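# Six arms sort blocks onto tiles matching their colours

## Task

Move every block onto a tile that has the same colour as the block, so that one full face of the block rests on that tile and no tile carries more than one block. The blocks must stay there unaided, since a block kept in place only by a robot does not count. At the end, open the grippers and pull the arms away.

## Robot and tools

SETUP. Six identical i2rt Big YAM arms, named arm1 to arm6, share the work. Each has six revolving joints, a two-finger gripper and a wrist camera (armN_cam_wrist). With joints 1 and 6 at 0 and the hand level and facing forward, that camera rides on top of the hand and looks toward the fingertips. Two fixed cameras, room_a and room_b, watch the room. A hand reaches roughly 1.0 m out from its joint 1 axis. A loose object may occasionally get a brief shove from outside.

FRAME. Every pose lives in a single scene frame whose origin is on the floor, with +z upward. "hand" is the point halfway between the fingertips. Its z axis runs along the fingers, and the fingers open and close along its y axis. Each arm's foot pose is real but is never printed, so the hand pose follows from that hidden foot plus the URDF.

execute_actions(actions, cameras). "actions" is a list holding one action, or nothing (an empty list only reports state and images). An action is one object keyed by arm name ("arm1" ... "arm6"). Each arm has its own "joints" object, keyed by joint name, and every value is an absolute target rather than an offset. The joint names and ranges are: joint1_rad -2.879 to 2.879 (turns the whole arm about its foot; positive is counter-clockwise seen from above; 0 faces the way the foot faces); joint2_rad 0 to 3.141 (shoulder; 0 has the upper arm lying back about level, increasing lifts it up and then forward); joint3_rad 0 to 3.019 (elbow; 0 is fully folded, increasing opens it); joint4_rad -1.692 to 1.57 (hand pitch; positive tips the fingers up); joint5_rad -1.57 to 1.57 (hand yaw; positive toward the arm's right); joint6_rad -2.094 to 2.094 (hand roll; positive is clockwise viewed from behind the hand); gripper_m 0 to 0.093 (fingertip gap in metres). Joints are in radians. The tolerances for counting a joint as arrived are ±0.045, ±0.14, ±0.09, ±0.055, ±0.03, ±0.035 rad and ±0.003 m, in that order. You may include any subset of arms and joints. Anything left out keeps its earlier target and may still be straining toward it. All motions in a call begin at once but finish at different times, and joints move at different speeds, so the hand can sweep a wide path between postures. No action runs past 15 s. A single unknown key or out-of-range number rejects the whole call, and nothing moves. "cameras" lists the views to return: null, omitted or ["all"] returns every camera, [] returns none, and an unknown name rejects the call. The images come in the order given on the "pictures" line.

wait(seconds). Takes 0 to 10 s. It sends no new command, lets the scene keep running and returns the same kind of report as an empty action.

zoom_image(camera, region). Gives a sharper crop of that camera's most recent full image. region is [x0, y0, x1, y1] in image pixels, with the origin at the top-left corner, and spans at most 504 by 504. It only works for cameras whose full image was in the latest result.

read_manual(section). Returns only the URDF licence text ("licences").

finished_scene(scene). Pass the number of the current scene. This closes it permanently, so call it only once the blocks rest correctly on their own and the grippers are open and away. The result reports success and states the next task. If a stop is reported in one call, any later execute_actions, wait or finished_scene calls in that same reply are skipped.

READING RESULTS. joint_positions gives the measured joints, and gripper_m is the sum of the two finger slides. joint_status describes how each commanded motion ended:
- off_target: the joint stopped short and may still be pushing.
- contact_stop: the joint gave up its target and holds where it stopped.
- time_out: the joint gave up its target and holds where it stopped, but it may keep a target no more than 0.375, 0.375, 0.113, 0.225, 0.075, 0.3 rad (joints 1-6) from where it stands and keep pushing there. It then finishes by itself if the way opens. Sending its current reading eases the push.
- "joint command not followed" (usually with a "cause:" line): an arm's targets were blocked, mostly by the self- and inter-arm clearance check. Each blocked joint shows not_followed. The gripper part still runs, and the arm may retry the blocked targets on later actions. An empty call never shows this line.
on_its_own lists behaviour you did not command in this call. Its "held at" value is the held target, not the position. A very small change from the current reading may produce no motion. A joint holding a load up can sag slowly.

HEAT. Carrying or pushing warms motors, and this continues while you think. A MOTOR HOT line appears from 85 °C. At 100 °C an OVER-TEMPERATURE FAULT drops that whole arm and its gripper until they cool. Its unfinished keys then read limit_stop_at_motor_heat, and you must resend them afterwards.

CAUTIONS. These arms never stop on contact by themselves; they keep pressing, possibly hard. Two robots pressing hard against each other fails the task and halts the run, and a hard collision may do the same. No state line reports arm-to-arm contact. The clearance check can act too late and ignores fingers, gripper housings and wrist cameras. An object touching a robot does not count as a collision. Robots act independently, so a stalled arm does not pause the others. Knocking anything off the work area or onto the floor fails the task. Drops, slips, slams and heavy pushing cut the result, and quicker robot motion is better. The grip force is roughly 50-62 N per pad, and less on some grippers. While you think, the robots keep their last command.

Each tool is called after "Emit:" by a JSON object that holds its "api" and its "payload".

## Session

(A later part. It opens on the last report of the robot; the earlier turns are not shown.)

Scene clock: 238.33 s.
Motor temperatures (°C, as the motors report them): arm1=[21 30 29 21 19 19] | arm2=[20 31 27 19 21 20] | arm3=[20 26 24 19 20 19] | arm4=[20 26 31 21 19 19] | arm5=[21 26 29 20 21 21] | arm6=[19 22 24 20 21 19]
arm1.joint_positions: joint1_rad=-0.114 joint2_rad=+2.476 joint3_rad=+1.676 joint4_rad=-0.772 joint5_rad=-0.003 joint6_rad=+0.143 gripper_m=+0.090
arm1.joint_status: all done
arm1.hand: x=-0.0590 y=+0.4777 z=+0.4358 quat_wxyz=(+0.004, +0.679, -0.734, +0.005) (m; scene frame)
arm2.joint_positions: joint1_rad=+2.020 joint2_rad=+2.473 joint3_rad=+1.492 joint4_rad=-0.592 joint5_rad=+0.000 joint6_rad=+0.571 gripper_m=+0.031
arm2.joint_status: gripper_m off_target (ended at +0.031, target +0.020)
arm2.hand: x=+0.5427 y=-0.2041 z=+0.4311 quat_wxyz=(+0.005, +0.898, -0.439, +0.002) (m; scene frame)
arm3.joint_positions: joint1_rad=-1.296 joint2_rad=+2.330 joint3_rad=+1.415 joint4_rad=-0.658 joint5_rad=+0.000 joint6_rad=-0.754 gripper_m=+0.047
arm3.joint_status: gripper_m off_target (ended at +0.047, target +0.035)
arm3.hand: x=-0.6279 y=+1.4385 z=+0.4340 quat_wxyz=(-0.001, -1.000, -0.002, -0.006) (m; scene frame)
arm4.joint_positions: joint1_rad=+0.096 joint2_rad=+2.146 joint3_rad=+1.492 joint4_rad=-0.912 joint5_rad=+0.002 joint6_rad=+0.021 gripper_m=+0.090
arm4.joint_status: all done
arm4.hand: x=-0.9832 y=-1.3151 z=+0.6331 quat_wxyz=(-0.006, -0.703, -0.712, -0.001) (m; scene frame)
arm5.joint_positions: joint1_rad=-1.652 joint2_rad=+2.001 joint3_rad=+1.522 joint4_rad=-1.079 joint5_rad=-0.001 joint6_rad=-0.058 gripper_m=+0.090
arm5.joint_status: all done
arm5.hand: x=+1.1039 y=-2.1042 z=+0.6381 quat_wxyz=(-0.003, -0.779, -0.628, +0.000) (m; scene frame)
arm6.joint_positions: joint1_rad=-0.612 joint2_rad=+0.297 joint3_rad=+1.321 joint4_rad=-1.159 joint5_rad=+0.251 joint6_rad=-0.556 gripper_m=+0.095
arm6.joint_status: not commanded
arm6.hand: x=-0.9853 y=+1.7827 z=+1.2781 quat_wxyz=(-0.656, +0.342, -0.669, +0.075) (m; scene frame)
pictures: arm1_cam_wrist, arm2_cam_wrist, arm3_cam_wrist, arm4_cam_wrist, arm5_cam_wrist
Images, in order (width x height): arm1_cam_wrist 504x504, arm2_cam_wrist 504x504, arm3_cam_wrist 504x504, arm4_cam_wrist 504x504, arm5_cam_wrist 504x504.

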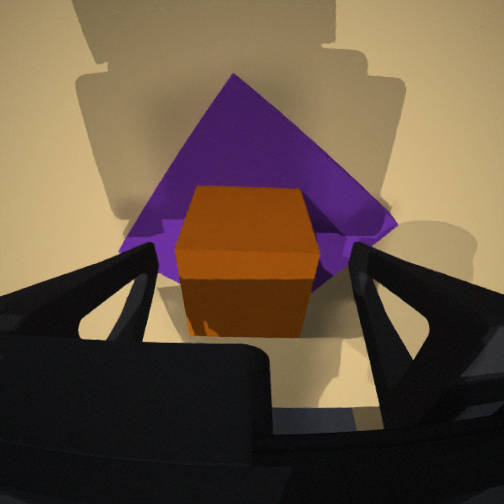

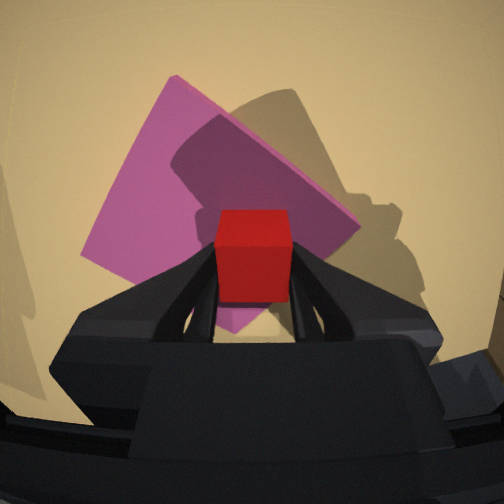

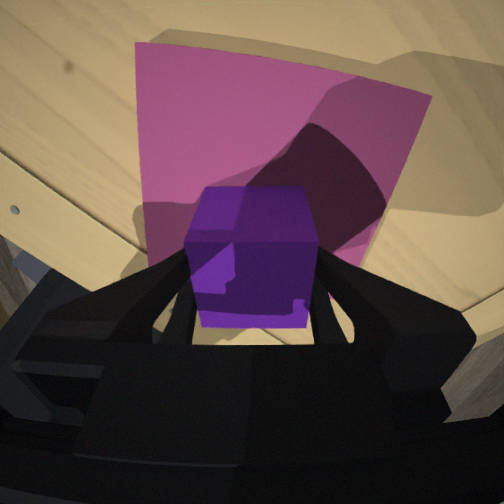

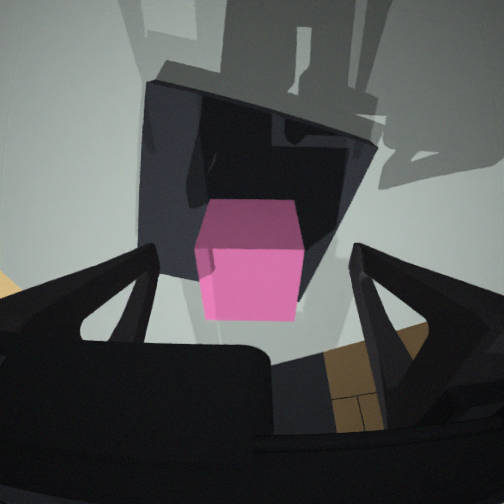

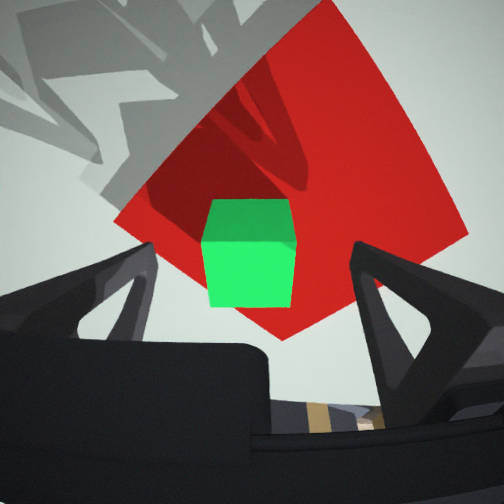

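Emit:
{"api": "execute_actions", "payload": {"actions": [{"arm1": {"joints": {"joint2_rad": 2.476, "gripper_m": 0.036}}, "arm2": {"joints": {"joint1_rad": -2.05, "joint2_rad": 1.3, "joint3_rad": 1.05, "joint4_rad": -0.73, "joint6_rad": 0.0}}, "arm3": {"joints": {"joint1_rad": 0.6, "joint2_rad": 1.1, "joint3_rad": 0.9, "joint4_rad": -0.78, "joint6_rad": -0.573}}, "arm4": {"joints": {"gripper_m": 0.03}}, "arm5": {"joints": {"gripper_m": 0.026}}}], "cameras": ["arm1_cam_wrist", "arm2_cam_wrist", "arm3_cam_wrist", "arm4_cam_wrist", "arm5_cam_wrist"]}}

Scene clock: 284.80 s.
Motor temperatures (°C, as the motors report them): arm1=[21 30 29 21 19 19] | arm2=[20 30 28 19 21 20] | arm3=[20 26 24 19 20 19] | arm4=[20 27 30 21 19 19] | arm5=[21 26 28 20 21 21] | arm6=[19 22 24 20 21 19]
arm1.joint_positions: joint1_rad=-0.114 joint2_rad=+2.476 joint3_rad=+1.676 joint4_rad=-0.772 joint5_rad=-0.002 joint6_rad=+0.143 gripper_m=+0.047
arm1.joint_status: gripper_m off_target (ended at +0.047, target +0.036); the others done
arm1.hand: x=-0.0590 y=+0.4777 z=+0.4358 quat_wxyz=(+0.004, +0.679, -0.734, +0.005) (m; scene frame)
arm2.joint_positions: joint1_rad=-2.050 joint2_rad=+1.319 joint3_rad=+1.058 joint4_rad=-0.716 joint5_rad=+0.000 joint6_rad=+0.009 gripper_m=+0.031
arm2.joint_status: all done
arm2.hand: x=+1.2341 y=-0.8670 z=+0.8980 quat_wxyz=(-0.238, -0.568, -0.768, +0.177) (m; scene frame)
arm3.joint_positions: joint1_rad=+0.601 joint2_rad=+1.108 joint3_rad=+0.887 joint4_rad=-0.778 joint5_rad=+0.000 joint6_rad=-0.585 gripper_m=+0.047
arm3.joint_status: all done
arm3.hand: x=-0.3913 y=+0.6720 z=+0.8359 quat_wxyz=(-0.082, -0.622, -0.731, +0.268) (m; scene frame)
arm4.joint_positions: joint1_rad=+0.096 joint2_rad=+2.146 joint3_rad=+1.492 joint4_rad=-0.912 joint5_rad=+0.002 joint6_rad=+0.022 gripper_m=+0.042
arm4.joint_status: gripper_m off_target (ended at +0.042, target +0.030)
arm4.hand: x=-0.9831 y=-1.3151 z=+0.6331 quat_wxyz=(-0.006, -0.703, -0.711, -0.002) (m; scene frame)
arm5.joint_positions: joint1_rad=-1.652 joint2_rad=+2.001 joint3_rad=+1.522 joint4_rad=-1.079 joint5_rad=+0.000 joint6_rad=-0.059 gripper_m=+0.037
arm5.joint_status: gripper_m off_target (ended at +0.037, target +0.026)
arm5.hand: x=+1.1038 y=-2.1041 z=+0.6381 quat_wxyz=(-0.003, -0.778, -0.628, +0.000) (m; scene frame)
arm6.joint_positions: joint1_rad=-0.612 joint2_rad=+0.297 joint3_rad=+1.321 joint4_rad=-1.159 joint5_rad=+0.251 joint6_rad=-0.556 gripper_m=+0.095
arm6.joint_status: not commanded
arm6.hand: x=-0.9853 y=+1.7827 z=+1.2781 quat_wxyz=(-0.656, +0.342, -0.669, +0.075) (m; scene frame)
pictures: arm1_cam_wrist, arm2_cam_wrist, arm3_cam_wrist, arm4_cam_wrist, arm5_cam_wrist
Images, in order (width x height): arm1_cam_wrist 504x504, arm2_cam_wrist 504x504, arm3_cam_wrist 504x504, arm4_cam_wrist 504x504, arm5_cam_wrist 504x504.

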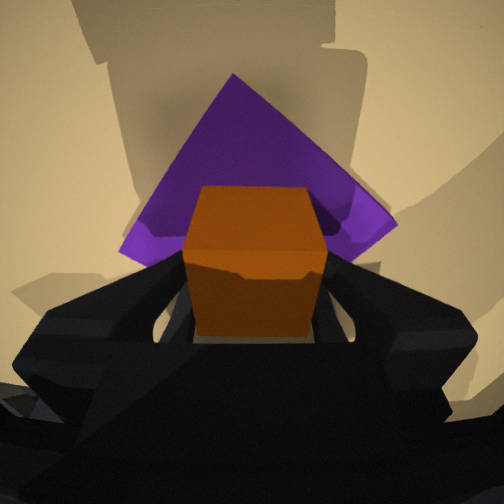

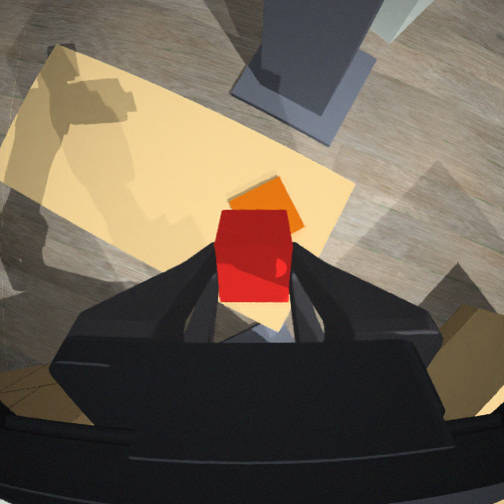

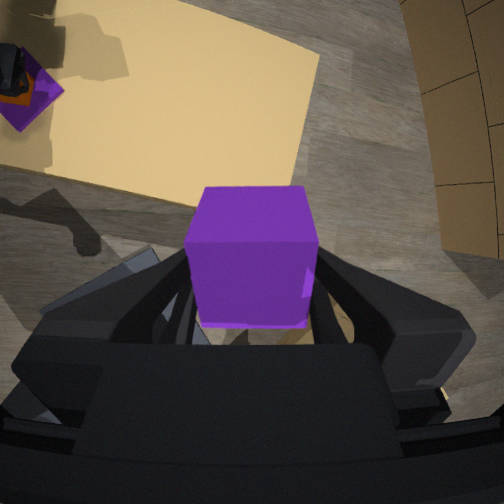

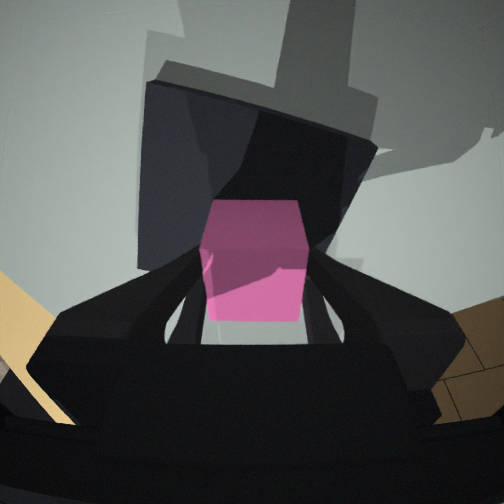

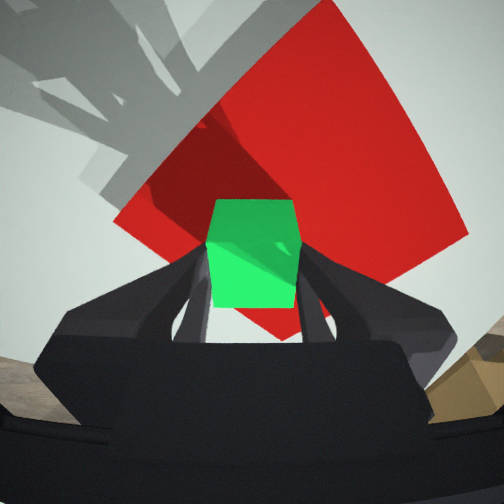

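Emit:
{"api": "execute_actions", "payload": {"actions": [{"arm1": {"joints": {"joint1_rad": -2.24, "joint2_rad": 1.9, "joint3_rad": 1.45, "joint4_rad": -1.1, "joint6_rad": 0.0}}, "arm2": {"joints": {"joint1_rad": -2.1, "joint2_rad": 2.429, "joint3_rad": 1.555, "joint4_rad": -0.63}}, "arm3": {"joints": {"joint1_rad": 1.309, "joint2_rad": 2.305, "joint3_rad": 1.56, "joint4_rad": -0.772}}, "arm4": {"joints": {"joint1_rad": 1.8, "joint2_rad": 1.3, "joint3_rad": 1.05, "joint4_rad": -0.73}}, "arm5": {"joints": {"joint1_rad": 1.4, "joint2_rad": 1.6, "joint3_rad": 1.4, "joint4_rad": -1.3, "joint6_rad": 0.0}}}], "cameras": ["arm1_cam_wrist", "arm2_cam_wrist", "arm3_cam_wrist", "arm4_cam_wrist", "arm5_cam_wrist"]}}

Scene clock: 336.33 s.
Motor temperatures (°C, as the motors report them): arm1=[21 31 29 21 19 19] | arm2=[20 29 29 19 21 20] | arm3=[20 24 26 19 20 19] | arm4=[20 27 30 21 19 19] | arm5=[21 26 28 20 21 21] | arm6=[19 22 24 20 21 19]
arm1.joint_positions: joint1_rad=-2.248 joint2_rad=+1.911 joint3_rad=+1.454 joint4_rad=-1.092 joint5_rad=+0.001 joint6_rad=+0.007 gripper_m=+0.047
arm1.joint_status: all done
arm1.hand: x=+0.4728 y=-0.4138 z=+0.7069 quat_wxyz=(-0.013, -0.250, -0.968, +0.008) (m; scene frame)
arm2.joint_positions: joint1_rad=-2.094 joint2_rad=+2.460 joint3_rad=+1.535 joint4_rad=-0.634 joint5_rad=+0.000 joint6_rad=+0.009 gripper_m=+0.031
arm2.joint_status: all done
arm2.hand: x=+1.2347 y=-0.9659 z=+0.4526 quat_wxyz=(-0.006, -0.613, -0.790, +0.008) (m; scene frame)
arm3.joint_positions: joint1_rad=+1.306 joint2_rad=+2.335 joint3_rad=+1.531 joint4_rad=-0.770 joint5_rad=+0.000 joint6_rad=-0.584 gripper_m=+0.047
arm3.joint_status: all done
arm3.hand: x=-0.0497 y=+0.4802 z=+0.4664 quat_wxyz=(-0.004, -0.345, -0.938, -0.003) (m; scene frame)
arm4.joint_positions: joint1_rad=+1.797 joint2_rad=+1.290 joint3_rad=+1.061 joint4_rad=-0.739 joint5_rad=+0.000 joint6_rad=+0.023 gripper_m=+0.042
arm4.joint_status: all done
arm4.hand: x=-0.5189 y=-0.6456 z=+0.9289 quat_wxyz=(-0.301, +0.068, -0.951, -0.027) (m; scene frame)
arm5.joint_positions: joint1_rad=+1.408 joint2_rad=+1.627 joint3_rad=+1.387 joint4_rad=-1.285 joint5_rad=+0.000 joint6_rad=-0.012 gripper_m=+0.037
arm5.joint_status: all done
arm5.hand: x=+1.4310 y=-1.0808 z=+0.7921 quat_wxyz=(-0.024, +0.576, -0.817, -0.014) (m; scene frame)
arm6.joint_positions: joint1_rad=-0.612 joint2_rad=+0.297 joint3_rad=+1.321 joint4_rad=-1.159 joint5_rad=+0.251 joint6_rad=-0.556 gripper_m=+0.095
arm6.joint_status: not commanded
arm6.hand: x=-0.9853 y=+1.7827 z=+1.2781 quat_wxyz=(-0.656, +0.342, -0.669, +0.075) (m; scene frame)
pictures: arm1_cam_wrist, arm2_cam_wrist, arm3_cam_wrist, arm4_cam_wrist, arm5_cam_wrist
Images, in order (width x height): arm1_cam_wrist 504x504, arm2_cam_wrist 504x504, arm3_cam_wrist 504x504, arm4_cam_wrist 504x504, arm5_cam_wrist 504x504.

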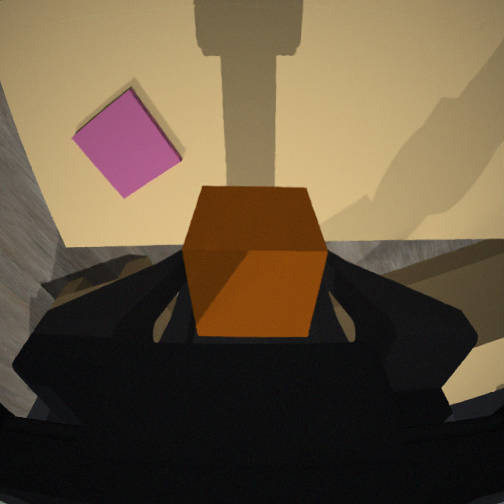

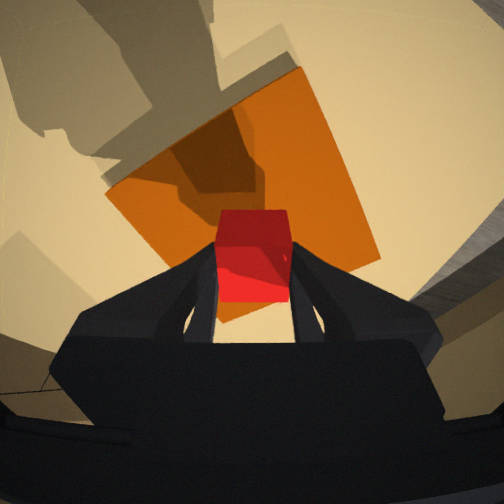

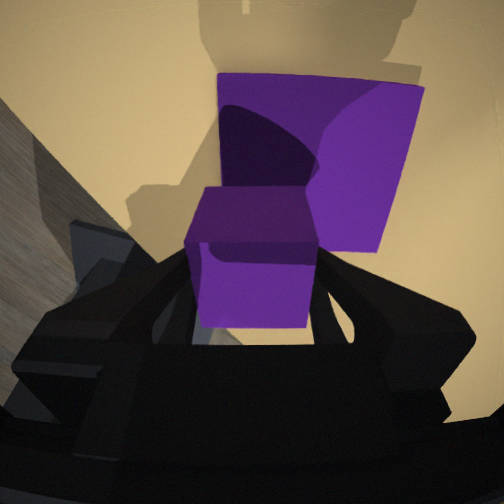

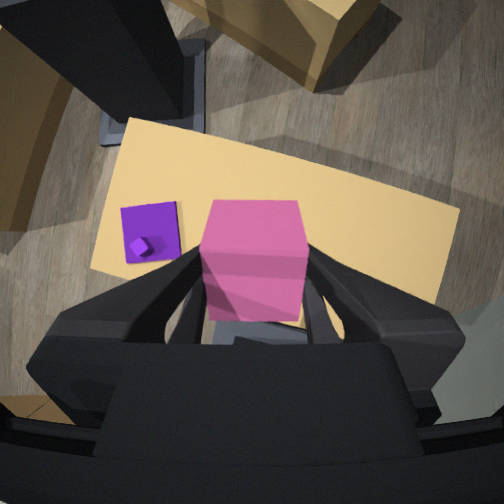

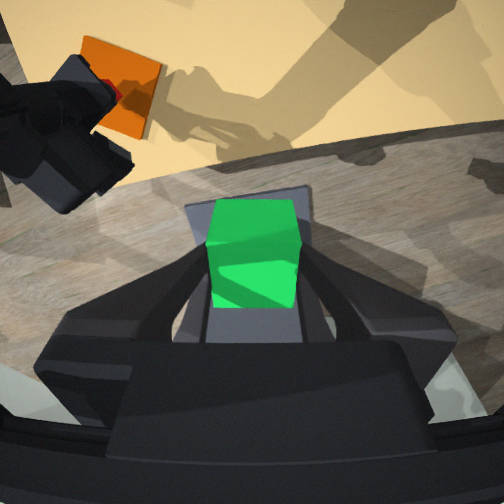

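Emit:
{"api": "execute_actions", "payload": {"actions": [{"arm1": {"joints": {"joint2_rad": 2.38, "joint3_rad": 1.42, "joint4_rad": -0.6}}, "arm2": {"joints": {"joint2_rad": 2.502, "joint4_rad": -0.59}}, "arm3": {"joints": {"joint1_rad": 1.272, "joint2_rad": 2.42, "joint3_rad": 1.7, "joint4_rad": -0.815}}, "arm4": {"joints": {"joint1_rad": 1.9, "joint2_rad": 2.585, "joint3_rad": 1.76, "joint4_rad": -0.735}}, "arm5": {"joints": {"joint2_rad": 2.445, "joint3_rad": 1.795, "joint4_rad": -0.855}}}], "cameras": ["arm1_cam_wrist", "arm2_cam_wrist", "arm3_cam_wrist", "arm4_cam_wrist", "arm5_cam_wrist"]}}

Scene clock: 373.57 s.
Motor temperatures (°C, as the motors report them): arm1=[21 30 29 21 19 19] | arm2=[20 31 28 19 21 20] | arm3=[20 27 25 19 20 19] | arm4=[20 25 32 21 19 19] | arm5=[21 26 29 20 21 21] | arm6=[19 22 24 20 21 19]
arm1.joint_positions: joint1_rad=-2.247 joint2_rad=+2.385 joint3_rad=+1.409 joint4_rad=-0.608 joint5_rad=+0.001 joint6_rad=+0.007 gripper_m=+0.047
arm1.joint_status: all done
arm1.hand: x=+0.4683 y=-0.4136 z=+0.4348 quat_wxyz=(+0.004, -0.250, -0.968, +0.004) (m; scene frame)
arm2.joint_positions: joint1_rad=-2.094 joint2_rad=+2.490 joint3_rad=+1.535 joint4_rad=-0.606 joint5_rad=+0.000 joint6_rad=+0.009 gripper_m=+0.031
arm2.joint_status: all done
arm2.hand: x=+1.2335 y=-0.9619 z=+0.4355 quat_wxyz=(-0.005, -0.613, -0.790, +0.008) (m; scene frame)
arm3.joint_positions: joint1_rad=+1.271 joint2_rad=+2.431 joint3_rad=+1.664 joint4_rad=-0.809 joint5_rad=+0.000 joint6_rad=-0.584 gripper_m=+0.047
arm3.joint_status: all done
arm3.hand: x=-0.0622 y=+0.4461 z=+0.4453 quat_wxyz=(-0.003, -0.362, -0.932, -0.004) (m; scene frame)
arm4.joint_positions: joint1_rad=+1.900 joint2_rad=+2.576 joint3_rad=+1.735 joint4_rad=-0.741 joint5_rad=+0.001 joint6_rad=+0.023 gripper_m=+0.042
arm4.joint_status: all done
arm4.hand: x=-0.3925 y=-0.5602 z=+0.4520 quat_wxyz=(-0.001, +0.122, -0.993, +0.002) (m; scene frame)
arm5.joint_positions: joint1_rad=+1.408 joint2_rad=+2.472 joint3_rad=+1.769 joint4_rad=-0.868 joint5_rad=+0.000 joint6_rad=-0.011 gripper_m=+0.037
arm5.joint_status: all done
arm5.hand: x=+1.4883 y=-0.9288 z=+0.4449 quat_wxyz=(-0.005, +0.576, -0.817, -0.001) (m; scene frame)
arm6.joint_positions: joint1_rad=-0.612 joint2_rad=+0.297 joint3_rad=+1.321 joint4_rad=-1.159 joint5_rad=+0.251 joint6_rad=-0.556 gripper_m=+0.095
arm6.joint_status: not commanded
arm6.hand: x=-0.9853 y=+1.7827 z=+1.2781 quat_wxyz=(-0.656, +0.342, -0.669, +0.075) (m; scene frame)
pictures: arm1_cam_wrist, arm2_cam_wrist, arm3_cam_wrist, arm4_cam_wrist, arm5_cam_wrist
Images, in order (width x height): arm1_cam_wrist 504x504, arm2_cam_wrist 504x504, arm3_cam_wrist 504x504, arm4_cam_wrist 504x504, arm5_cam_wrist 504x504.

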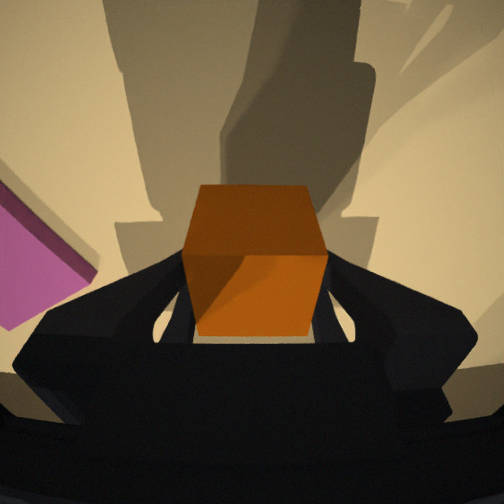

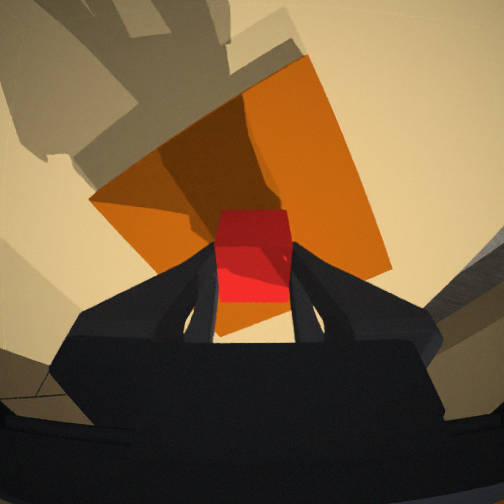

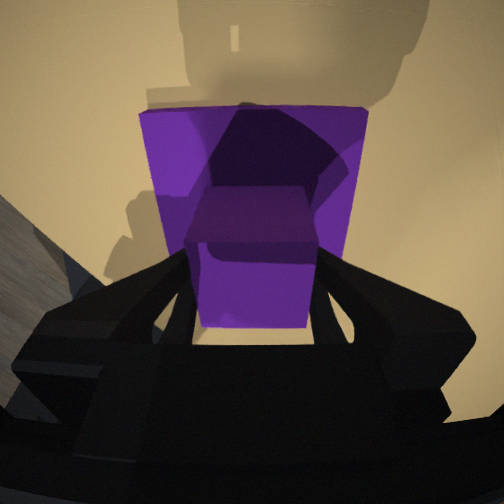

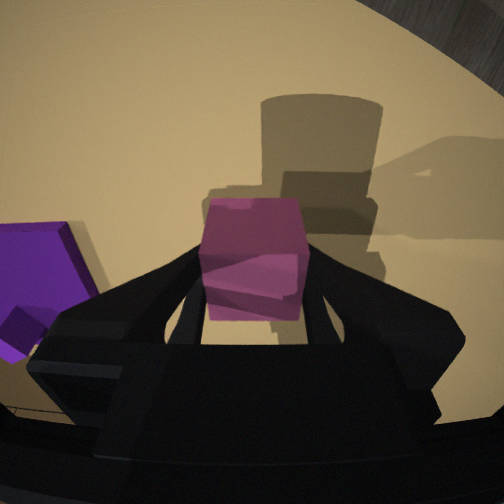

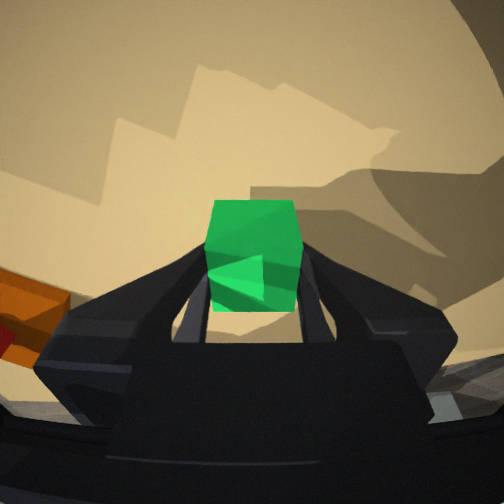

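Emit:
{"api": "zoom_image", "payload": {"camera": "arm2_cam_wrist", "region": [170, 150, 330, 270]}}

Emit:
{"api": "zoom_image", "payload": {"camera": "arm3_cam_wrist", "region": [130, 90, 380, 280]}}

Emit:
{"api": "zoom_image", "payload": {"camera": "arm1_cam_wrist", "region": [130, 120, 390, 280]}}

Region (170, 150, 330, 270) of arm2_cam_wrist's 504x504 image, scaled by 3.150, with more detail than that image has; it fills the top 378 rows of this view, and the rest is white.

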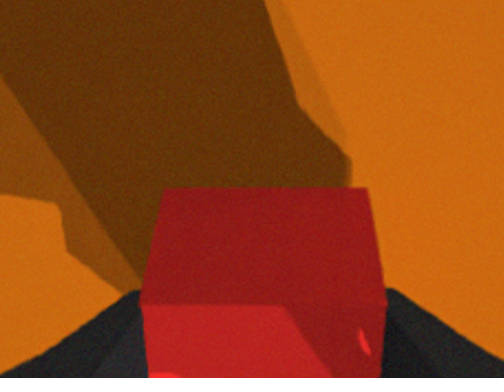

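Region (130, 90, 380, 280) of arm3_cam_wrist's 504x504 image, scaled by 2.016, with more detail than that image has; it fills the top 383 rows of this view, and the rest is white.

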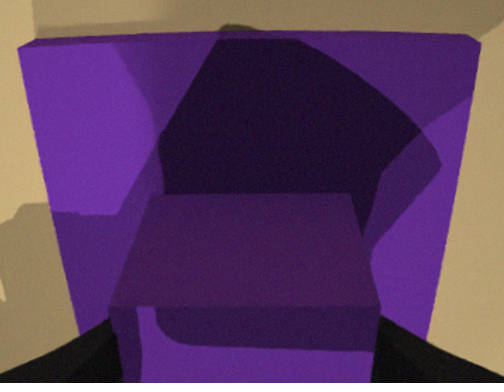

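Region (130, 120, 390, 280) of arm1_cam_wrist's 504x504 image, scaled by 1.938, with more detail than that image has; it fills the top 310 rows of this view, and the rest is white.

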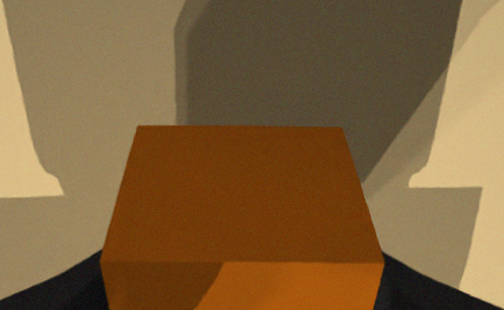

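Emit:
{"api": "execute_actions", "payload": {"actions": [{"arm1": {"joints": {"joint2_rad": 2.422}}, "arm2": {"joints": {"joint2_rad": 2.51}}, "arm3": {"joints": {"joint2_rad": 2.447}}, "arm4": {"joints": {"joint2_rad": 2.627, "joint4_rad": -0.7}}, "arm5": {"joints": {"joint2_rad": 2.485, "joint4_rad": -0.84}}}], "cameras": ["arm1_cam_wrist", "arm2_cam_wrist", "arm3_cam_wrist", "arm4_cam_wrist", "arm5_cam_wrist"]}}

Scene clock: 397.87 s.
Motor temperatures (°C, as the motors report them): arm1=[21 30 28 21 19 19] | arm2=[20 31 28 19 21 20] | arm3=[20 27 26 19 20 19] | arm4=[20 28 31 21 19 19] | arm5=[21 28 29 20 21 21] | arm6=[19 22 24 20 21 19]
arm1.joint_positions: joint1_rad=-2.247 joint2_rad=+2.411 joint3_rad=+1.409 joint4_rad=-0.606 joint5_rad=+0.001 joint6_rad=+0.007 gripper_m=+0.047
arm1.joint_status: all done
arm1.hand: x=+0.4604 y=-0.4094 z=+0.4211 quat_wxyz=(+0.016, -0.250, -0.968, +0.001) (m; scene frame)
arm2.joint_positions: joint1_rad=-2.094 joint2_rad=+2.490 joint3_rad=+1.535 joint4_rad=-0.606 joint5_rad=+0.000 joint6_rad=+0.009 gripper_m=+0.031
arm2.joint_status: all done
arm2.hand: x=+1.2335 y=-0.9619 z=+0.4355 quat_wxyz=(-0.005, -0.613, -0.790, +0.008) (m; scene frame)
arm3.joint_positions: joint1_rad=+1.271 joint2_rad=+2.448 joint3_rad=+1.667 joint4_rad=-0.809 joint5_rad=+0.000 joint6_rad=-0.584 gripper_m=+0.047
arm3.joint_status: all done
arm3.hand: x=-0.0631 y=+0.4499 z=+0.4360 quat_wxyz=(+0.001, -0.362, -0.932, -0.010) (m; scene frame)
arm4.joint_positions: joint1_rad=+1.900 joint2_rad=+2.605 joint3_rad=+1.735 joint4_rad=-0.717 joint5_rad=+0.001 joint6_rad=+0.023 gripper_m=+0.042
arm4.joint_status: all done
arm4.hand: x=-0.3975 y=-0.5617 z=+0.4345 quat_wxyz=(+0.002, +0.122, -0.993, +0.003) (m; scene frame)
arm5.joint_positions: joint1_rad=+1.408 joint2_rad=+2.493 joint3_rad=+1.769 joint4_rad=-0.856 joint5_rad=+0.000 joint6_rad=-0.011 gripper_m=+0.037
arm5.joint_status: all done
arm5.hand: x=+1.4871 y=-0.9322 z=+0.4314 quat_wxyz=(-0.001, +0.576, -0.817, +0.001) (m; scene frame)
arm6.joint_positions: joint1_rad=-0.612 joint2_rad=+0.297 joint3_rad=+1.321 joint4_rad=-1.159 joint5_rad=+0.251 joint6_rad=-0.556 gripper_m=+0.095
arm6.joint_status: not commanded
arm6.hand: x=-0.9853 y=+1.7827 z=+1.2781 quat_wxyz=(-0.656, +0.342, -0.669, +0.075) (m; scene frame)
pictures: arm1_cam_wrist, arm2_cam_wrist, arm3_cam_wrist, arm4_cam_wrist, arm5_cam_wrist
Images, in order (width x height): arm1_cam_wrist 504x504, arm2_cam_wrist 504x504, arm3_cam_wrist 504x504, arm4_cam_wrist 504x504, arm5_cam_wrist 504x504.

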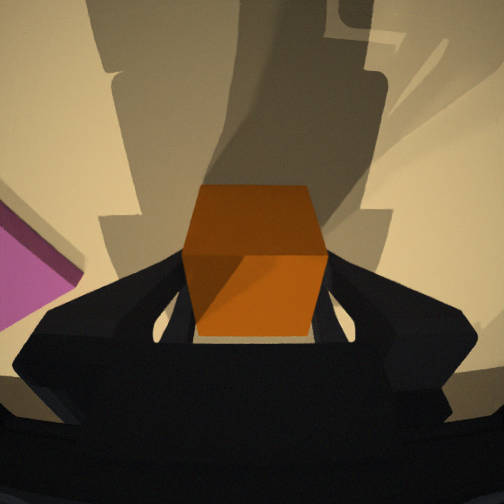

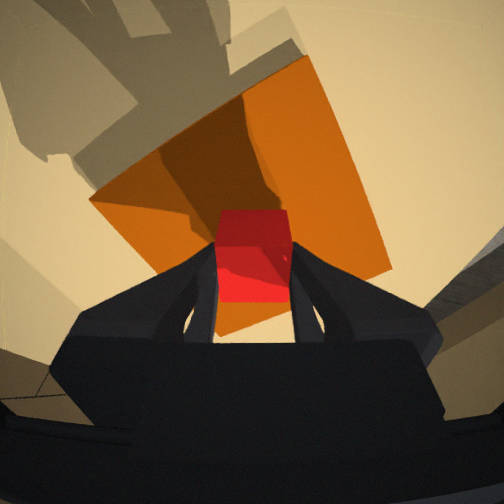

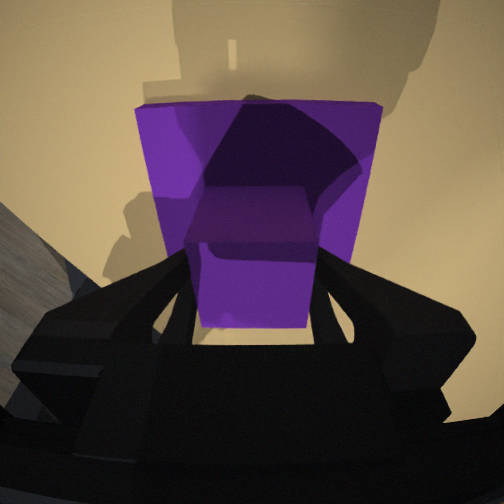

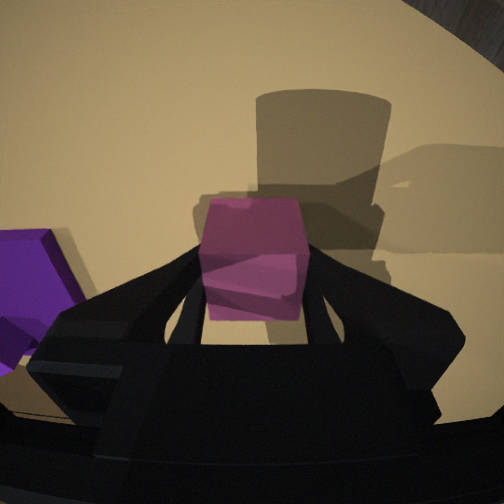

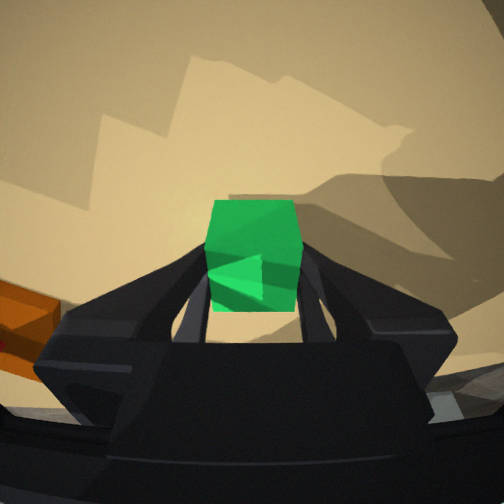

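Emit:
{"api": "zoom_image", "payload": {"camera": "arm1_cam_wrist", "region": [160, 140, 340, 260]}}

Emit:
{"api": "zoom_image", "payload": {"camera": "arm3_cam_wrist", "region": [160, 130, 340, 260]}}

Emit:
{"api": "zoom_image", "payload": {"camera": "arm4_cam_wrist", "region": [180, 160, 360, 260]}}

Emit:
{"api": "zoom_image", "payload": {"camera": "arm5_cam_wrist", "region": [180, 160, 360, 260]}}

Region (160, 140, 340, 260) of arm1_cam_wrist's 504x504 image, scaled by 2.800, with more detail than that image has.

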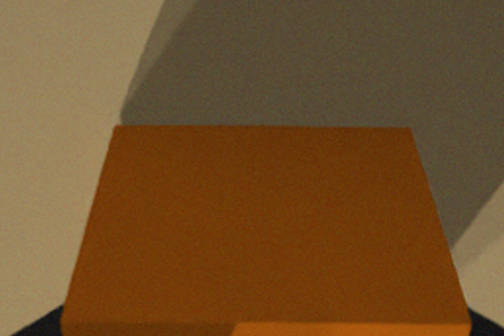

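Region (160, 130, 340, 260) of arm3_cam_wrist's 504x504 image, scaled by 2.800, with more detail than that image has.

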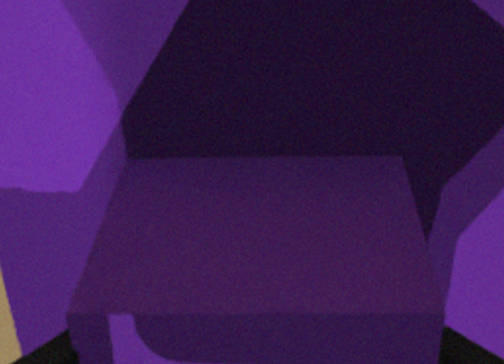

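Region (180, 160, 360, 260) of arm4_cam_wrist's 504x504 image, scaled by 2.800, with more detail than that image has.

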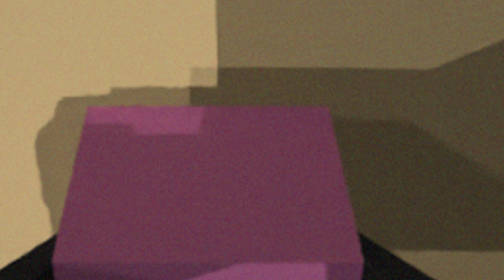

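Region (180, 160, 360, 260) of arm5_cam_wrist's 504x504 image, scaled by 2.800, with more detail than that image has.

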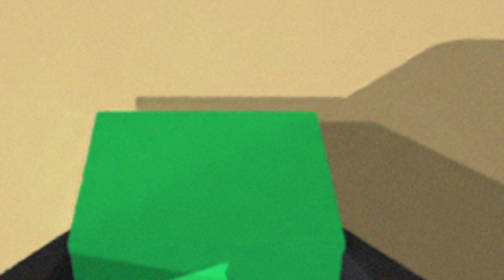

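Emit:
{"api": "execute_actions", "payload": {"actions": [{"arm1": {"joints": {"joint2_rad": 2.411, "gripper_m": 0.09}}, "arm2": {"joints": {"joint2_rad": 2.52}}, "arm3": {"joints": {"joint2_rad": 2.445, "gripper_m": 0.09}}, "arm4": {"joints": {"joint2_rad": 2.652, "joint4_rad": -0.68}}, "arm5": {"joints": {"joint2_rad": 2.5}}}], "cameras": ["arm1_cam_wrist", "arm2_cam_wrist", "arm3_cam_wrist", "arm4_cam_wrist", "arm5_cam_wrist"]}}

Scene clock: 417.80 s.
Motor temperatures (°C, as the motors report them): arm1=[21 30 28 21 19 19] | arm2=[20 31 27 19 21 20] | arm3=[20 27 26 19 20 19] | arm4=[20 28 31 21 19 19] | arm5=[21 28 29 20 21 21] | arm6=[19 22 24 20 21 19]
arm1.joint_positions: joint1_rad=-2.247 joint2_rad=+2.411 joint3_rad=+1.409 joint4_rad=-0.606 joint5_rad=+0.001 joint6_rad=+0.007 gripper_m=+0.090
arm1.joint_status: all done
arm1.hand: x=+0.4604 y=-0.4094 z=+0.4211 quat_wxyz=(+0.016, -0.250, -0.968, +0.001) (m; scene frame)
arm2.joint_positions: joint1_rad=-2.094 joint2_rad=+2.497 joint3_rad=+1.535 joint4_rad=-0.606 joint5_rad=+0.000 joint6_rad=+0.009 gripper_m=+0.031
arm2.joint_status: all done
arm2.hand: x=+1.2328 y=-0.9595 z=+0.4316 quat_wxyz=(-0.003, -0.613, -0.790, +0.006) (m; scene frame)
arm3.joint_positions: joint1_rad=+1.271 joint2_rad=+2.448 joint3_rad=+1.667 joint4_rad=-0.809 joint5_rad=+0.000 joint6_rad=-0.584 gripper_m=+0.090
arm3.joint_status: all done
arm3.hand: x=-0.0631 y=+0.4499 z=+0.4360 quat_wxyz=(+0.001, -0.362, -0.932, -0.010) (m; scene frame)
arm4.joint_positions: joint1_rad=+1.900 joint2_rad=+2.627 joint3_rad=+1.735 joint4_rad=-0.696 joint5_rad=+0.001 joint6_rad=+0.023 gripper_m=+0.042
arm4.joint_status: all done
arm4.hand: x=-0.4009 y=-0.5626 z=+0.4213 quat_wxyz=(+0.002, +0.122, -0.993, +0.003) (m; scene frame)
arm5.joint_positions: joint1_rad=+1.408 joint2_rad=+2.504 joint3_rad=+1.769 joint4_rad=-0.856 joint5_rad=+0.000 joint6_rad=-0.011 gripper_m=+0.037
arm5.joint_status: all done
arm5.hand: x=+1.4859 y=-0.9355 z=+0.4245 quat_wxyz=(+0.003, +0.576, -0.817, +0.005) (m; scene frame)
arm6.joint_positions: joint1_rad=-0.612 joint2_rad=+0.297 joint3_rad=+1.321 joint4_rad=-1.159 joint5_rad=+0.251 joint6_rad=-0.556 gripper_m=+0.095
arm6.joint_status: not commanded
arm6.hand: x=-0.9853 y=+1.7827 z=+1.2781 quat_wxyz=(-0.656, +0.342, -0.669, +0.075) (m; scene frame)
pictures: arm1_cam_wrist, arm2_cam_wrist, arm3_cam_wrist, arm4_cam_wrist, arm5_cam_wrist
Images, in order (width x height): arm1_cam_wrist 504x504, arm2_cam_wrist 504x504, arm3_cam_wrist 504x504, arm4_cam_wrist 504x504, arm5_cam_wrist 504x504.

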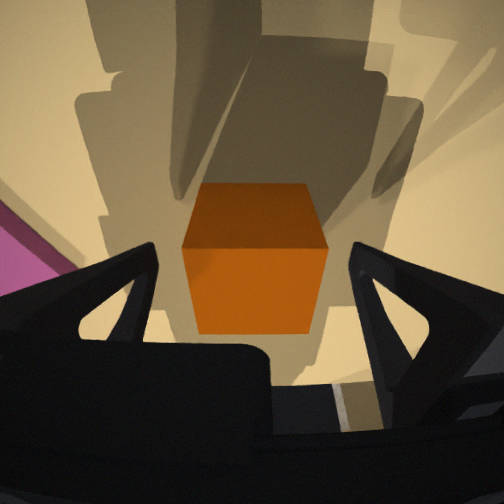

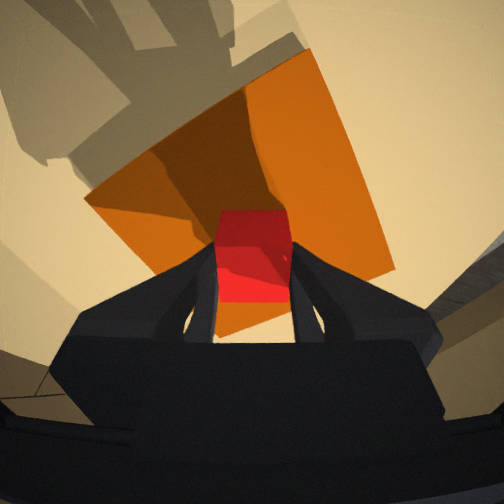

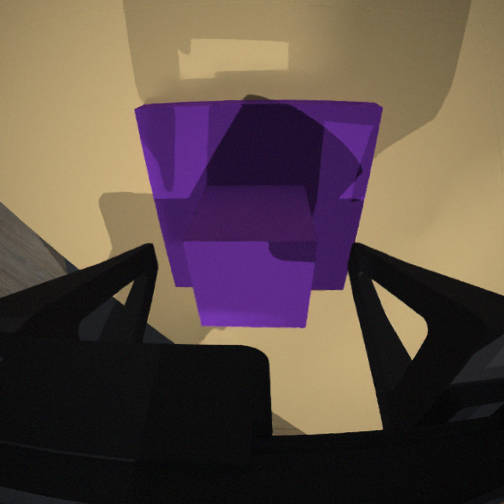

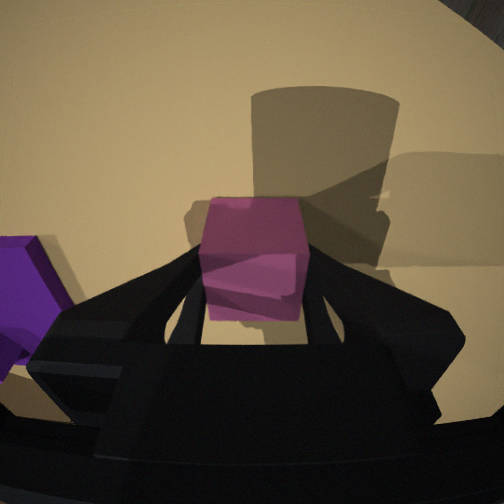

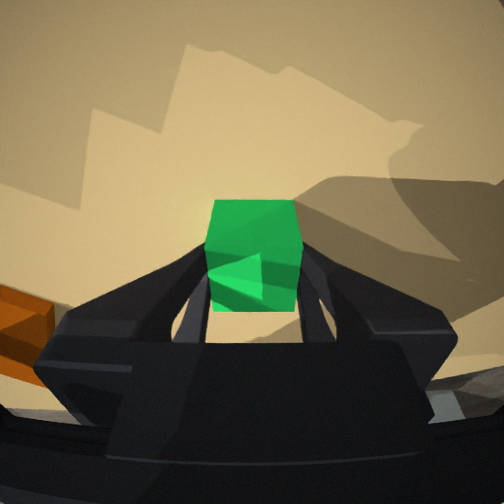

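Emit:
{"api": "execute_actions", "payload": {"actions": [{"arm1": {"joints": {"joint2_rad": 2.2, "joint4_rad": -0.8}}, "arm2": {"joints": {"joint2_rad": 2.497, "gripper_m": 0.09}}, "arm3": {"joints": {"joint2_rad": 2.22, "joint4_rad": -1.02}}, "arm4": {"joints": {"joint2_rad": 2.627, "gripper_m": 0.09}}, "arm5": {"joints": {"joint2_rad": 2.495, "gripper_m": 0.09}}}], "cameras": ["arm2_cam_wrist", "arm3_cam_wrist", "arm4_cam_wrist", "arm5_cam_wrist"]}}

Scene clock: 422.93 s.
Motor temperatures (°C, as the motors report them): arm1=[21 30 28 21 19 19] | arm2=[20 31 27 19 21 20] | arm3=[20 27 26 19 20 19] | arm4=[20 28 31 21 19 19] | arm5=[21 28 29 20 21 21] | arm6=[19 22 24 20 21 19]
arm1.joint_positions: joint1_rad=-2.247 joint2_rad=+2.187 joint3_rad=+1.409 joint4_rad=-0.793 joint5_rad=+0.001 joint6_rad=+0.007 gripper_m=+0.090
arm1.joint_status: all done
arm1.hand: x=+0.4800 y=-0.4189 z=+0.5424 quat_wxyz=(-0.002, -0.250, -0.968, +0.005) (m; scene frame)
arm2.joint_positions: joint1_rad=-2.094 joint2_rad=+2.497 joint3_rad=+1.535 joint4_rad=-0.605 joint5_rad=+0.000 joint6_rad=+0.009 gripper_m=+0.090
arm2.joint_status: all done
arm2.hand: x=+1.2328 y=-0.9596 z=+0.4316 quat_wxyz=(-0.003, -0.613, -0.790, +0.006) (m; scene frame)
arm3.joint_positions: joint1_rad=+1.271 joint2_rad=+2.222 joint3_rad=+1.685 joint4_rad=-1.013 joint5_rad=+0.000 joint6_rad=-0.584 gripper_m=+0.090
arm3.joint_status: all done
arm3.hand: x=-0.0607 y=+0.4348 z=+0.5793 quat_wxyz=(-0.011, -0.362, -0.932, +0.006) (m; scene frame)
arm4.joint_positions: joint1_rad=+1.900 joint2_rad=+2.627 joint3_rad=+1.735 joint4_rad=-0.696 joint5_rad=+0.001 joint6_rad=+0.023 gripper_m=+0.090
arm4.joint_status: all done
arm4.hand: x=-0.4009 y=-0.5626 z=+0.4213 quat_wxyz=(+0.002, +0.122, -0.993, +0.003) (m; scene frame)
arm5.joint_positions: joint1_rad=+1.408 joint2_rad=+2.504 joint3_rad=+1.769 joint4_rad=-0.856 joint5_rad=+0.000 joint6_rad=-0.011 gripper_m=+0.090
arm5.joint_status: all done
arm5.hand: x=+1.4859 y=-0.9355 z=+0.4245 quat_wxyz=(+0.003, +0.576, -0.817, +0.005) (m; scene frame)
arm6.joint_positions: joint1_rad=-0.612 joint2_rad=+0.297 joint3_rad=+1.321 joint4_rad=-1.159 joint5_rad=+0.251 joint6_rad=-0.556 gripper_m=+0.095
arm6.joint_status: not commanded
arm6.hand: x=-0.9853 y=+1.7827 z=+1.2781 quat_wxyz=(-0.656, +0.342, -0.669, +0.075) (m; scene frame)
pictures: arm2_cam_wrist, arm3_cam_wrist, arm4_cam_wrist, arm5_cam_wrist
Images, in order (width x height): arm2_cam_wrist 504x504, arm3_cam_wrist 504x504, arm4_cam_wrist 504x504, arm5_cam_wrist 504x504.

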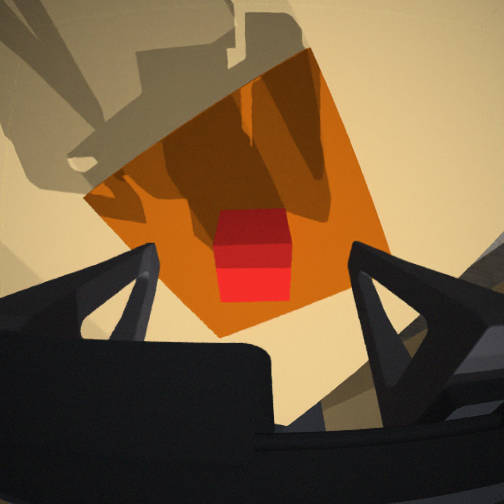

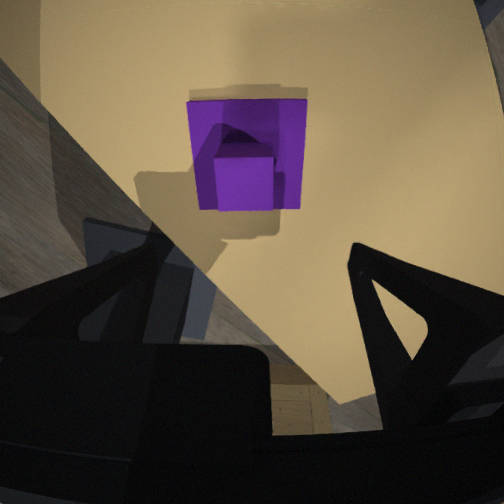

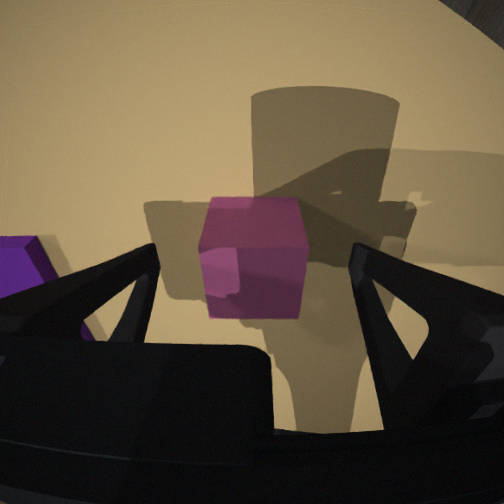

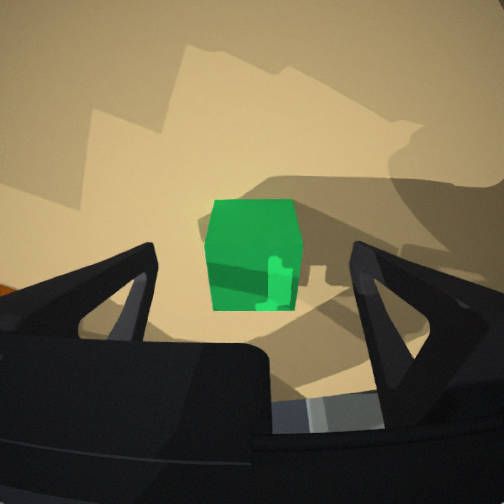

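Emit:
{"api": "execute_actions", "payload": {"actions": [{"arm1": {"joints": {"joint1_rad": -1.2, "joint2_rad": 1.3, "joint3_rad": 1.0, "joint4_rad": -0.9}}, "arm2": {"joints": {"joint2_rad": 2.25, "joint4_rad": -0.85}}, "arm3": {"joints": {"joint1_rad": 0.6, "joint2_rad": 1.3, "joint3_rad": 1.0, "joint4_rad": -0.8}}, "arm4": {"joints": {"joint2_rad": 1.8, "joint3_rad": 1.4, "joint4_rad": -0.9}}, "arm5": {"joints": {"joint2_rad": 1.6, "joint3_rad": 1.2, "joint4_rad": -1.2}}}], "cameras": ["arm2_cam_wrist", "arm4_cam_wrist", "arm5_cam_wrist"]}}

Scene clock: 433.30 s.
Motor temperatures (°C, as the motors report them): arm1=[21 30 29 21 19 19] | arm2=[20 31 28 19 21 20] | arm3=[20 27 26 19 20 19] | arm4=[20 28 31 21 19 19] | arm5=[21 28 28 20 21 21] | arm6=[19 22 24 20 21 19]
arm1.joint_positions: joint1_rad=-1.201 joint2_rad=+1.288 joint3_rad=+1.006 joint4_rad=-0.892 joint5_rad=+0.000 joint6_rad=+0.006 gripper_m=+0.090
arm1.joint_status: all done
arm1.hand: x=+0.3590 y=+0.0868 z=+0.8304 quat_wxyz=(-0.189, +0.264, -0.945, -0.048) (m; scene frame)
arm2.joint_positions: joint1_rad=-2.094 joint2_rad=+2.234 joint3_rad=+1.535 joint4_rad=-0.836 joint5_rad=+0.000 joint6_rad=+0.009 gripper_m=+0.090
arm2.joint_status: all done
arm2.hand: x=+1.2399 y=-0.9823 z=+0.5828 quat_wxyz=(-0.016, -0.613, -0.790, +0.016) (m; scene frame)
arm3.joint_positions: joint1_rad=+0.594 joint2_rad=+1.307 joint3_rad=+0.993 joint4_rad=-0.804 joint5_rad=+0.002 joint6_rad=-0.582 gripper_m=+0.090
arm3.joint_status: all done
arm3.hand: x=-0.4110 y=+0.6368 z=+0.8015 quat_wxyz=(-0.065, -0.636, -0.739, +0.213) (m; scene frame)
arm4.joint_positions: joint1_rad=+1.900 joint2_rad=+1.789 joint3_rad=+1.407 joint4_rad=-0.887 joint5_rad=+0.001 joint6_rad=+0.023 gripper_m=+0.090
arm4.joint_status: all done
arm4.hand: x=-0.4279 y=-0.5684 z=+0.8148 quat_wxyz=(-0.155, +0.121, -0.980, -0.020) (m; scene frame)
arm5.joint_positions: joint1_rad=+1.408 joint2_rad=+1.598 joint3_rad=+1.203 joint4_rad=-1.187 joint5_rad=+0.000 joint6_rad=-0.011 gripper_m=+0.090
arm5.joint_status: all done
arm5.hand: x=+1.4164 y=-1.1211 z=+0.7373 quat_wxyz=(+0.000, +0.576, -0.817, +0.002) (m; scene frame)
arm6.joint_positions: joint1_rad=-0.612 joint2_rad=+0.297 joint3_rad=+1.321 joint4_rad=-1.159 joint5_rad=+0.251 joint6_rad=-0.556 gripper_m=+0.095
arm6.joint_status: not commanded
arm6.hand: x=-0.9853 y=+1.7827 z=+1.2781 quat_wxyz=(-0.656, +0.342, -0.669, +0.075) (m; scene frame)
pictures: arm2_cam_wrist, arm4_cam_wrist, arm5_cam_wrist
Images, in order (width x height): arm2_cam_wrist 504x504, arm4_cam_wrist 504x504, arm5_cam_wrist 504x504.

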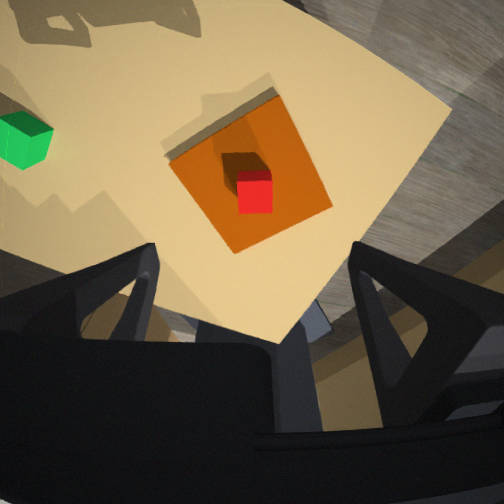

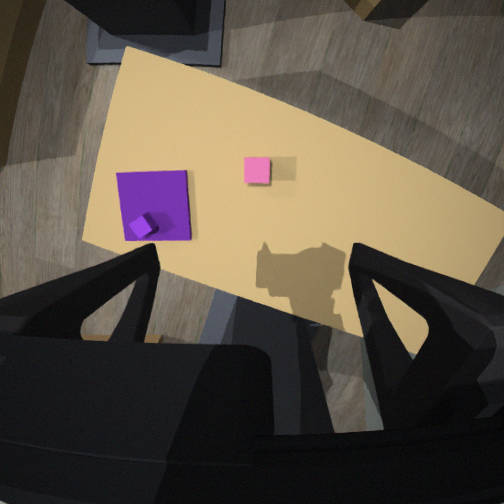

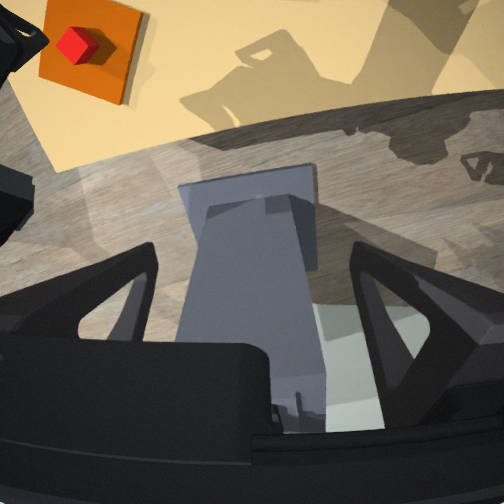

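Emit:
{"api": "zoom_image", "payload": {"camera": "arm4_cam_wrist", "region": [100, 160, 210, 250]}}

Region (100, 160, 210, 250) of arm4_cam_wrist's 504x504 image, scaled by 4.582, with more detail than that image has; it fills the top 412 rows of this view, and the rest is white.

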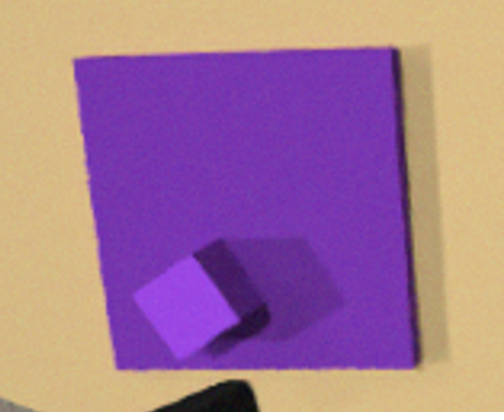

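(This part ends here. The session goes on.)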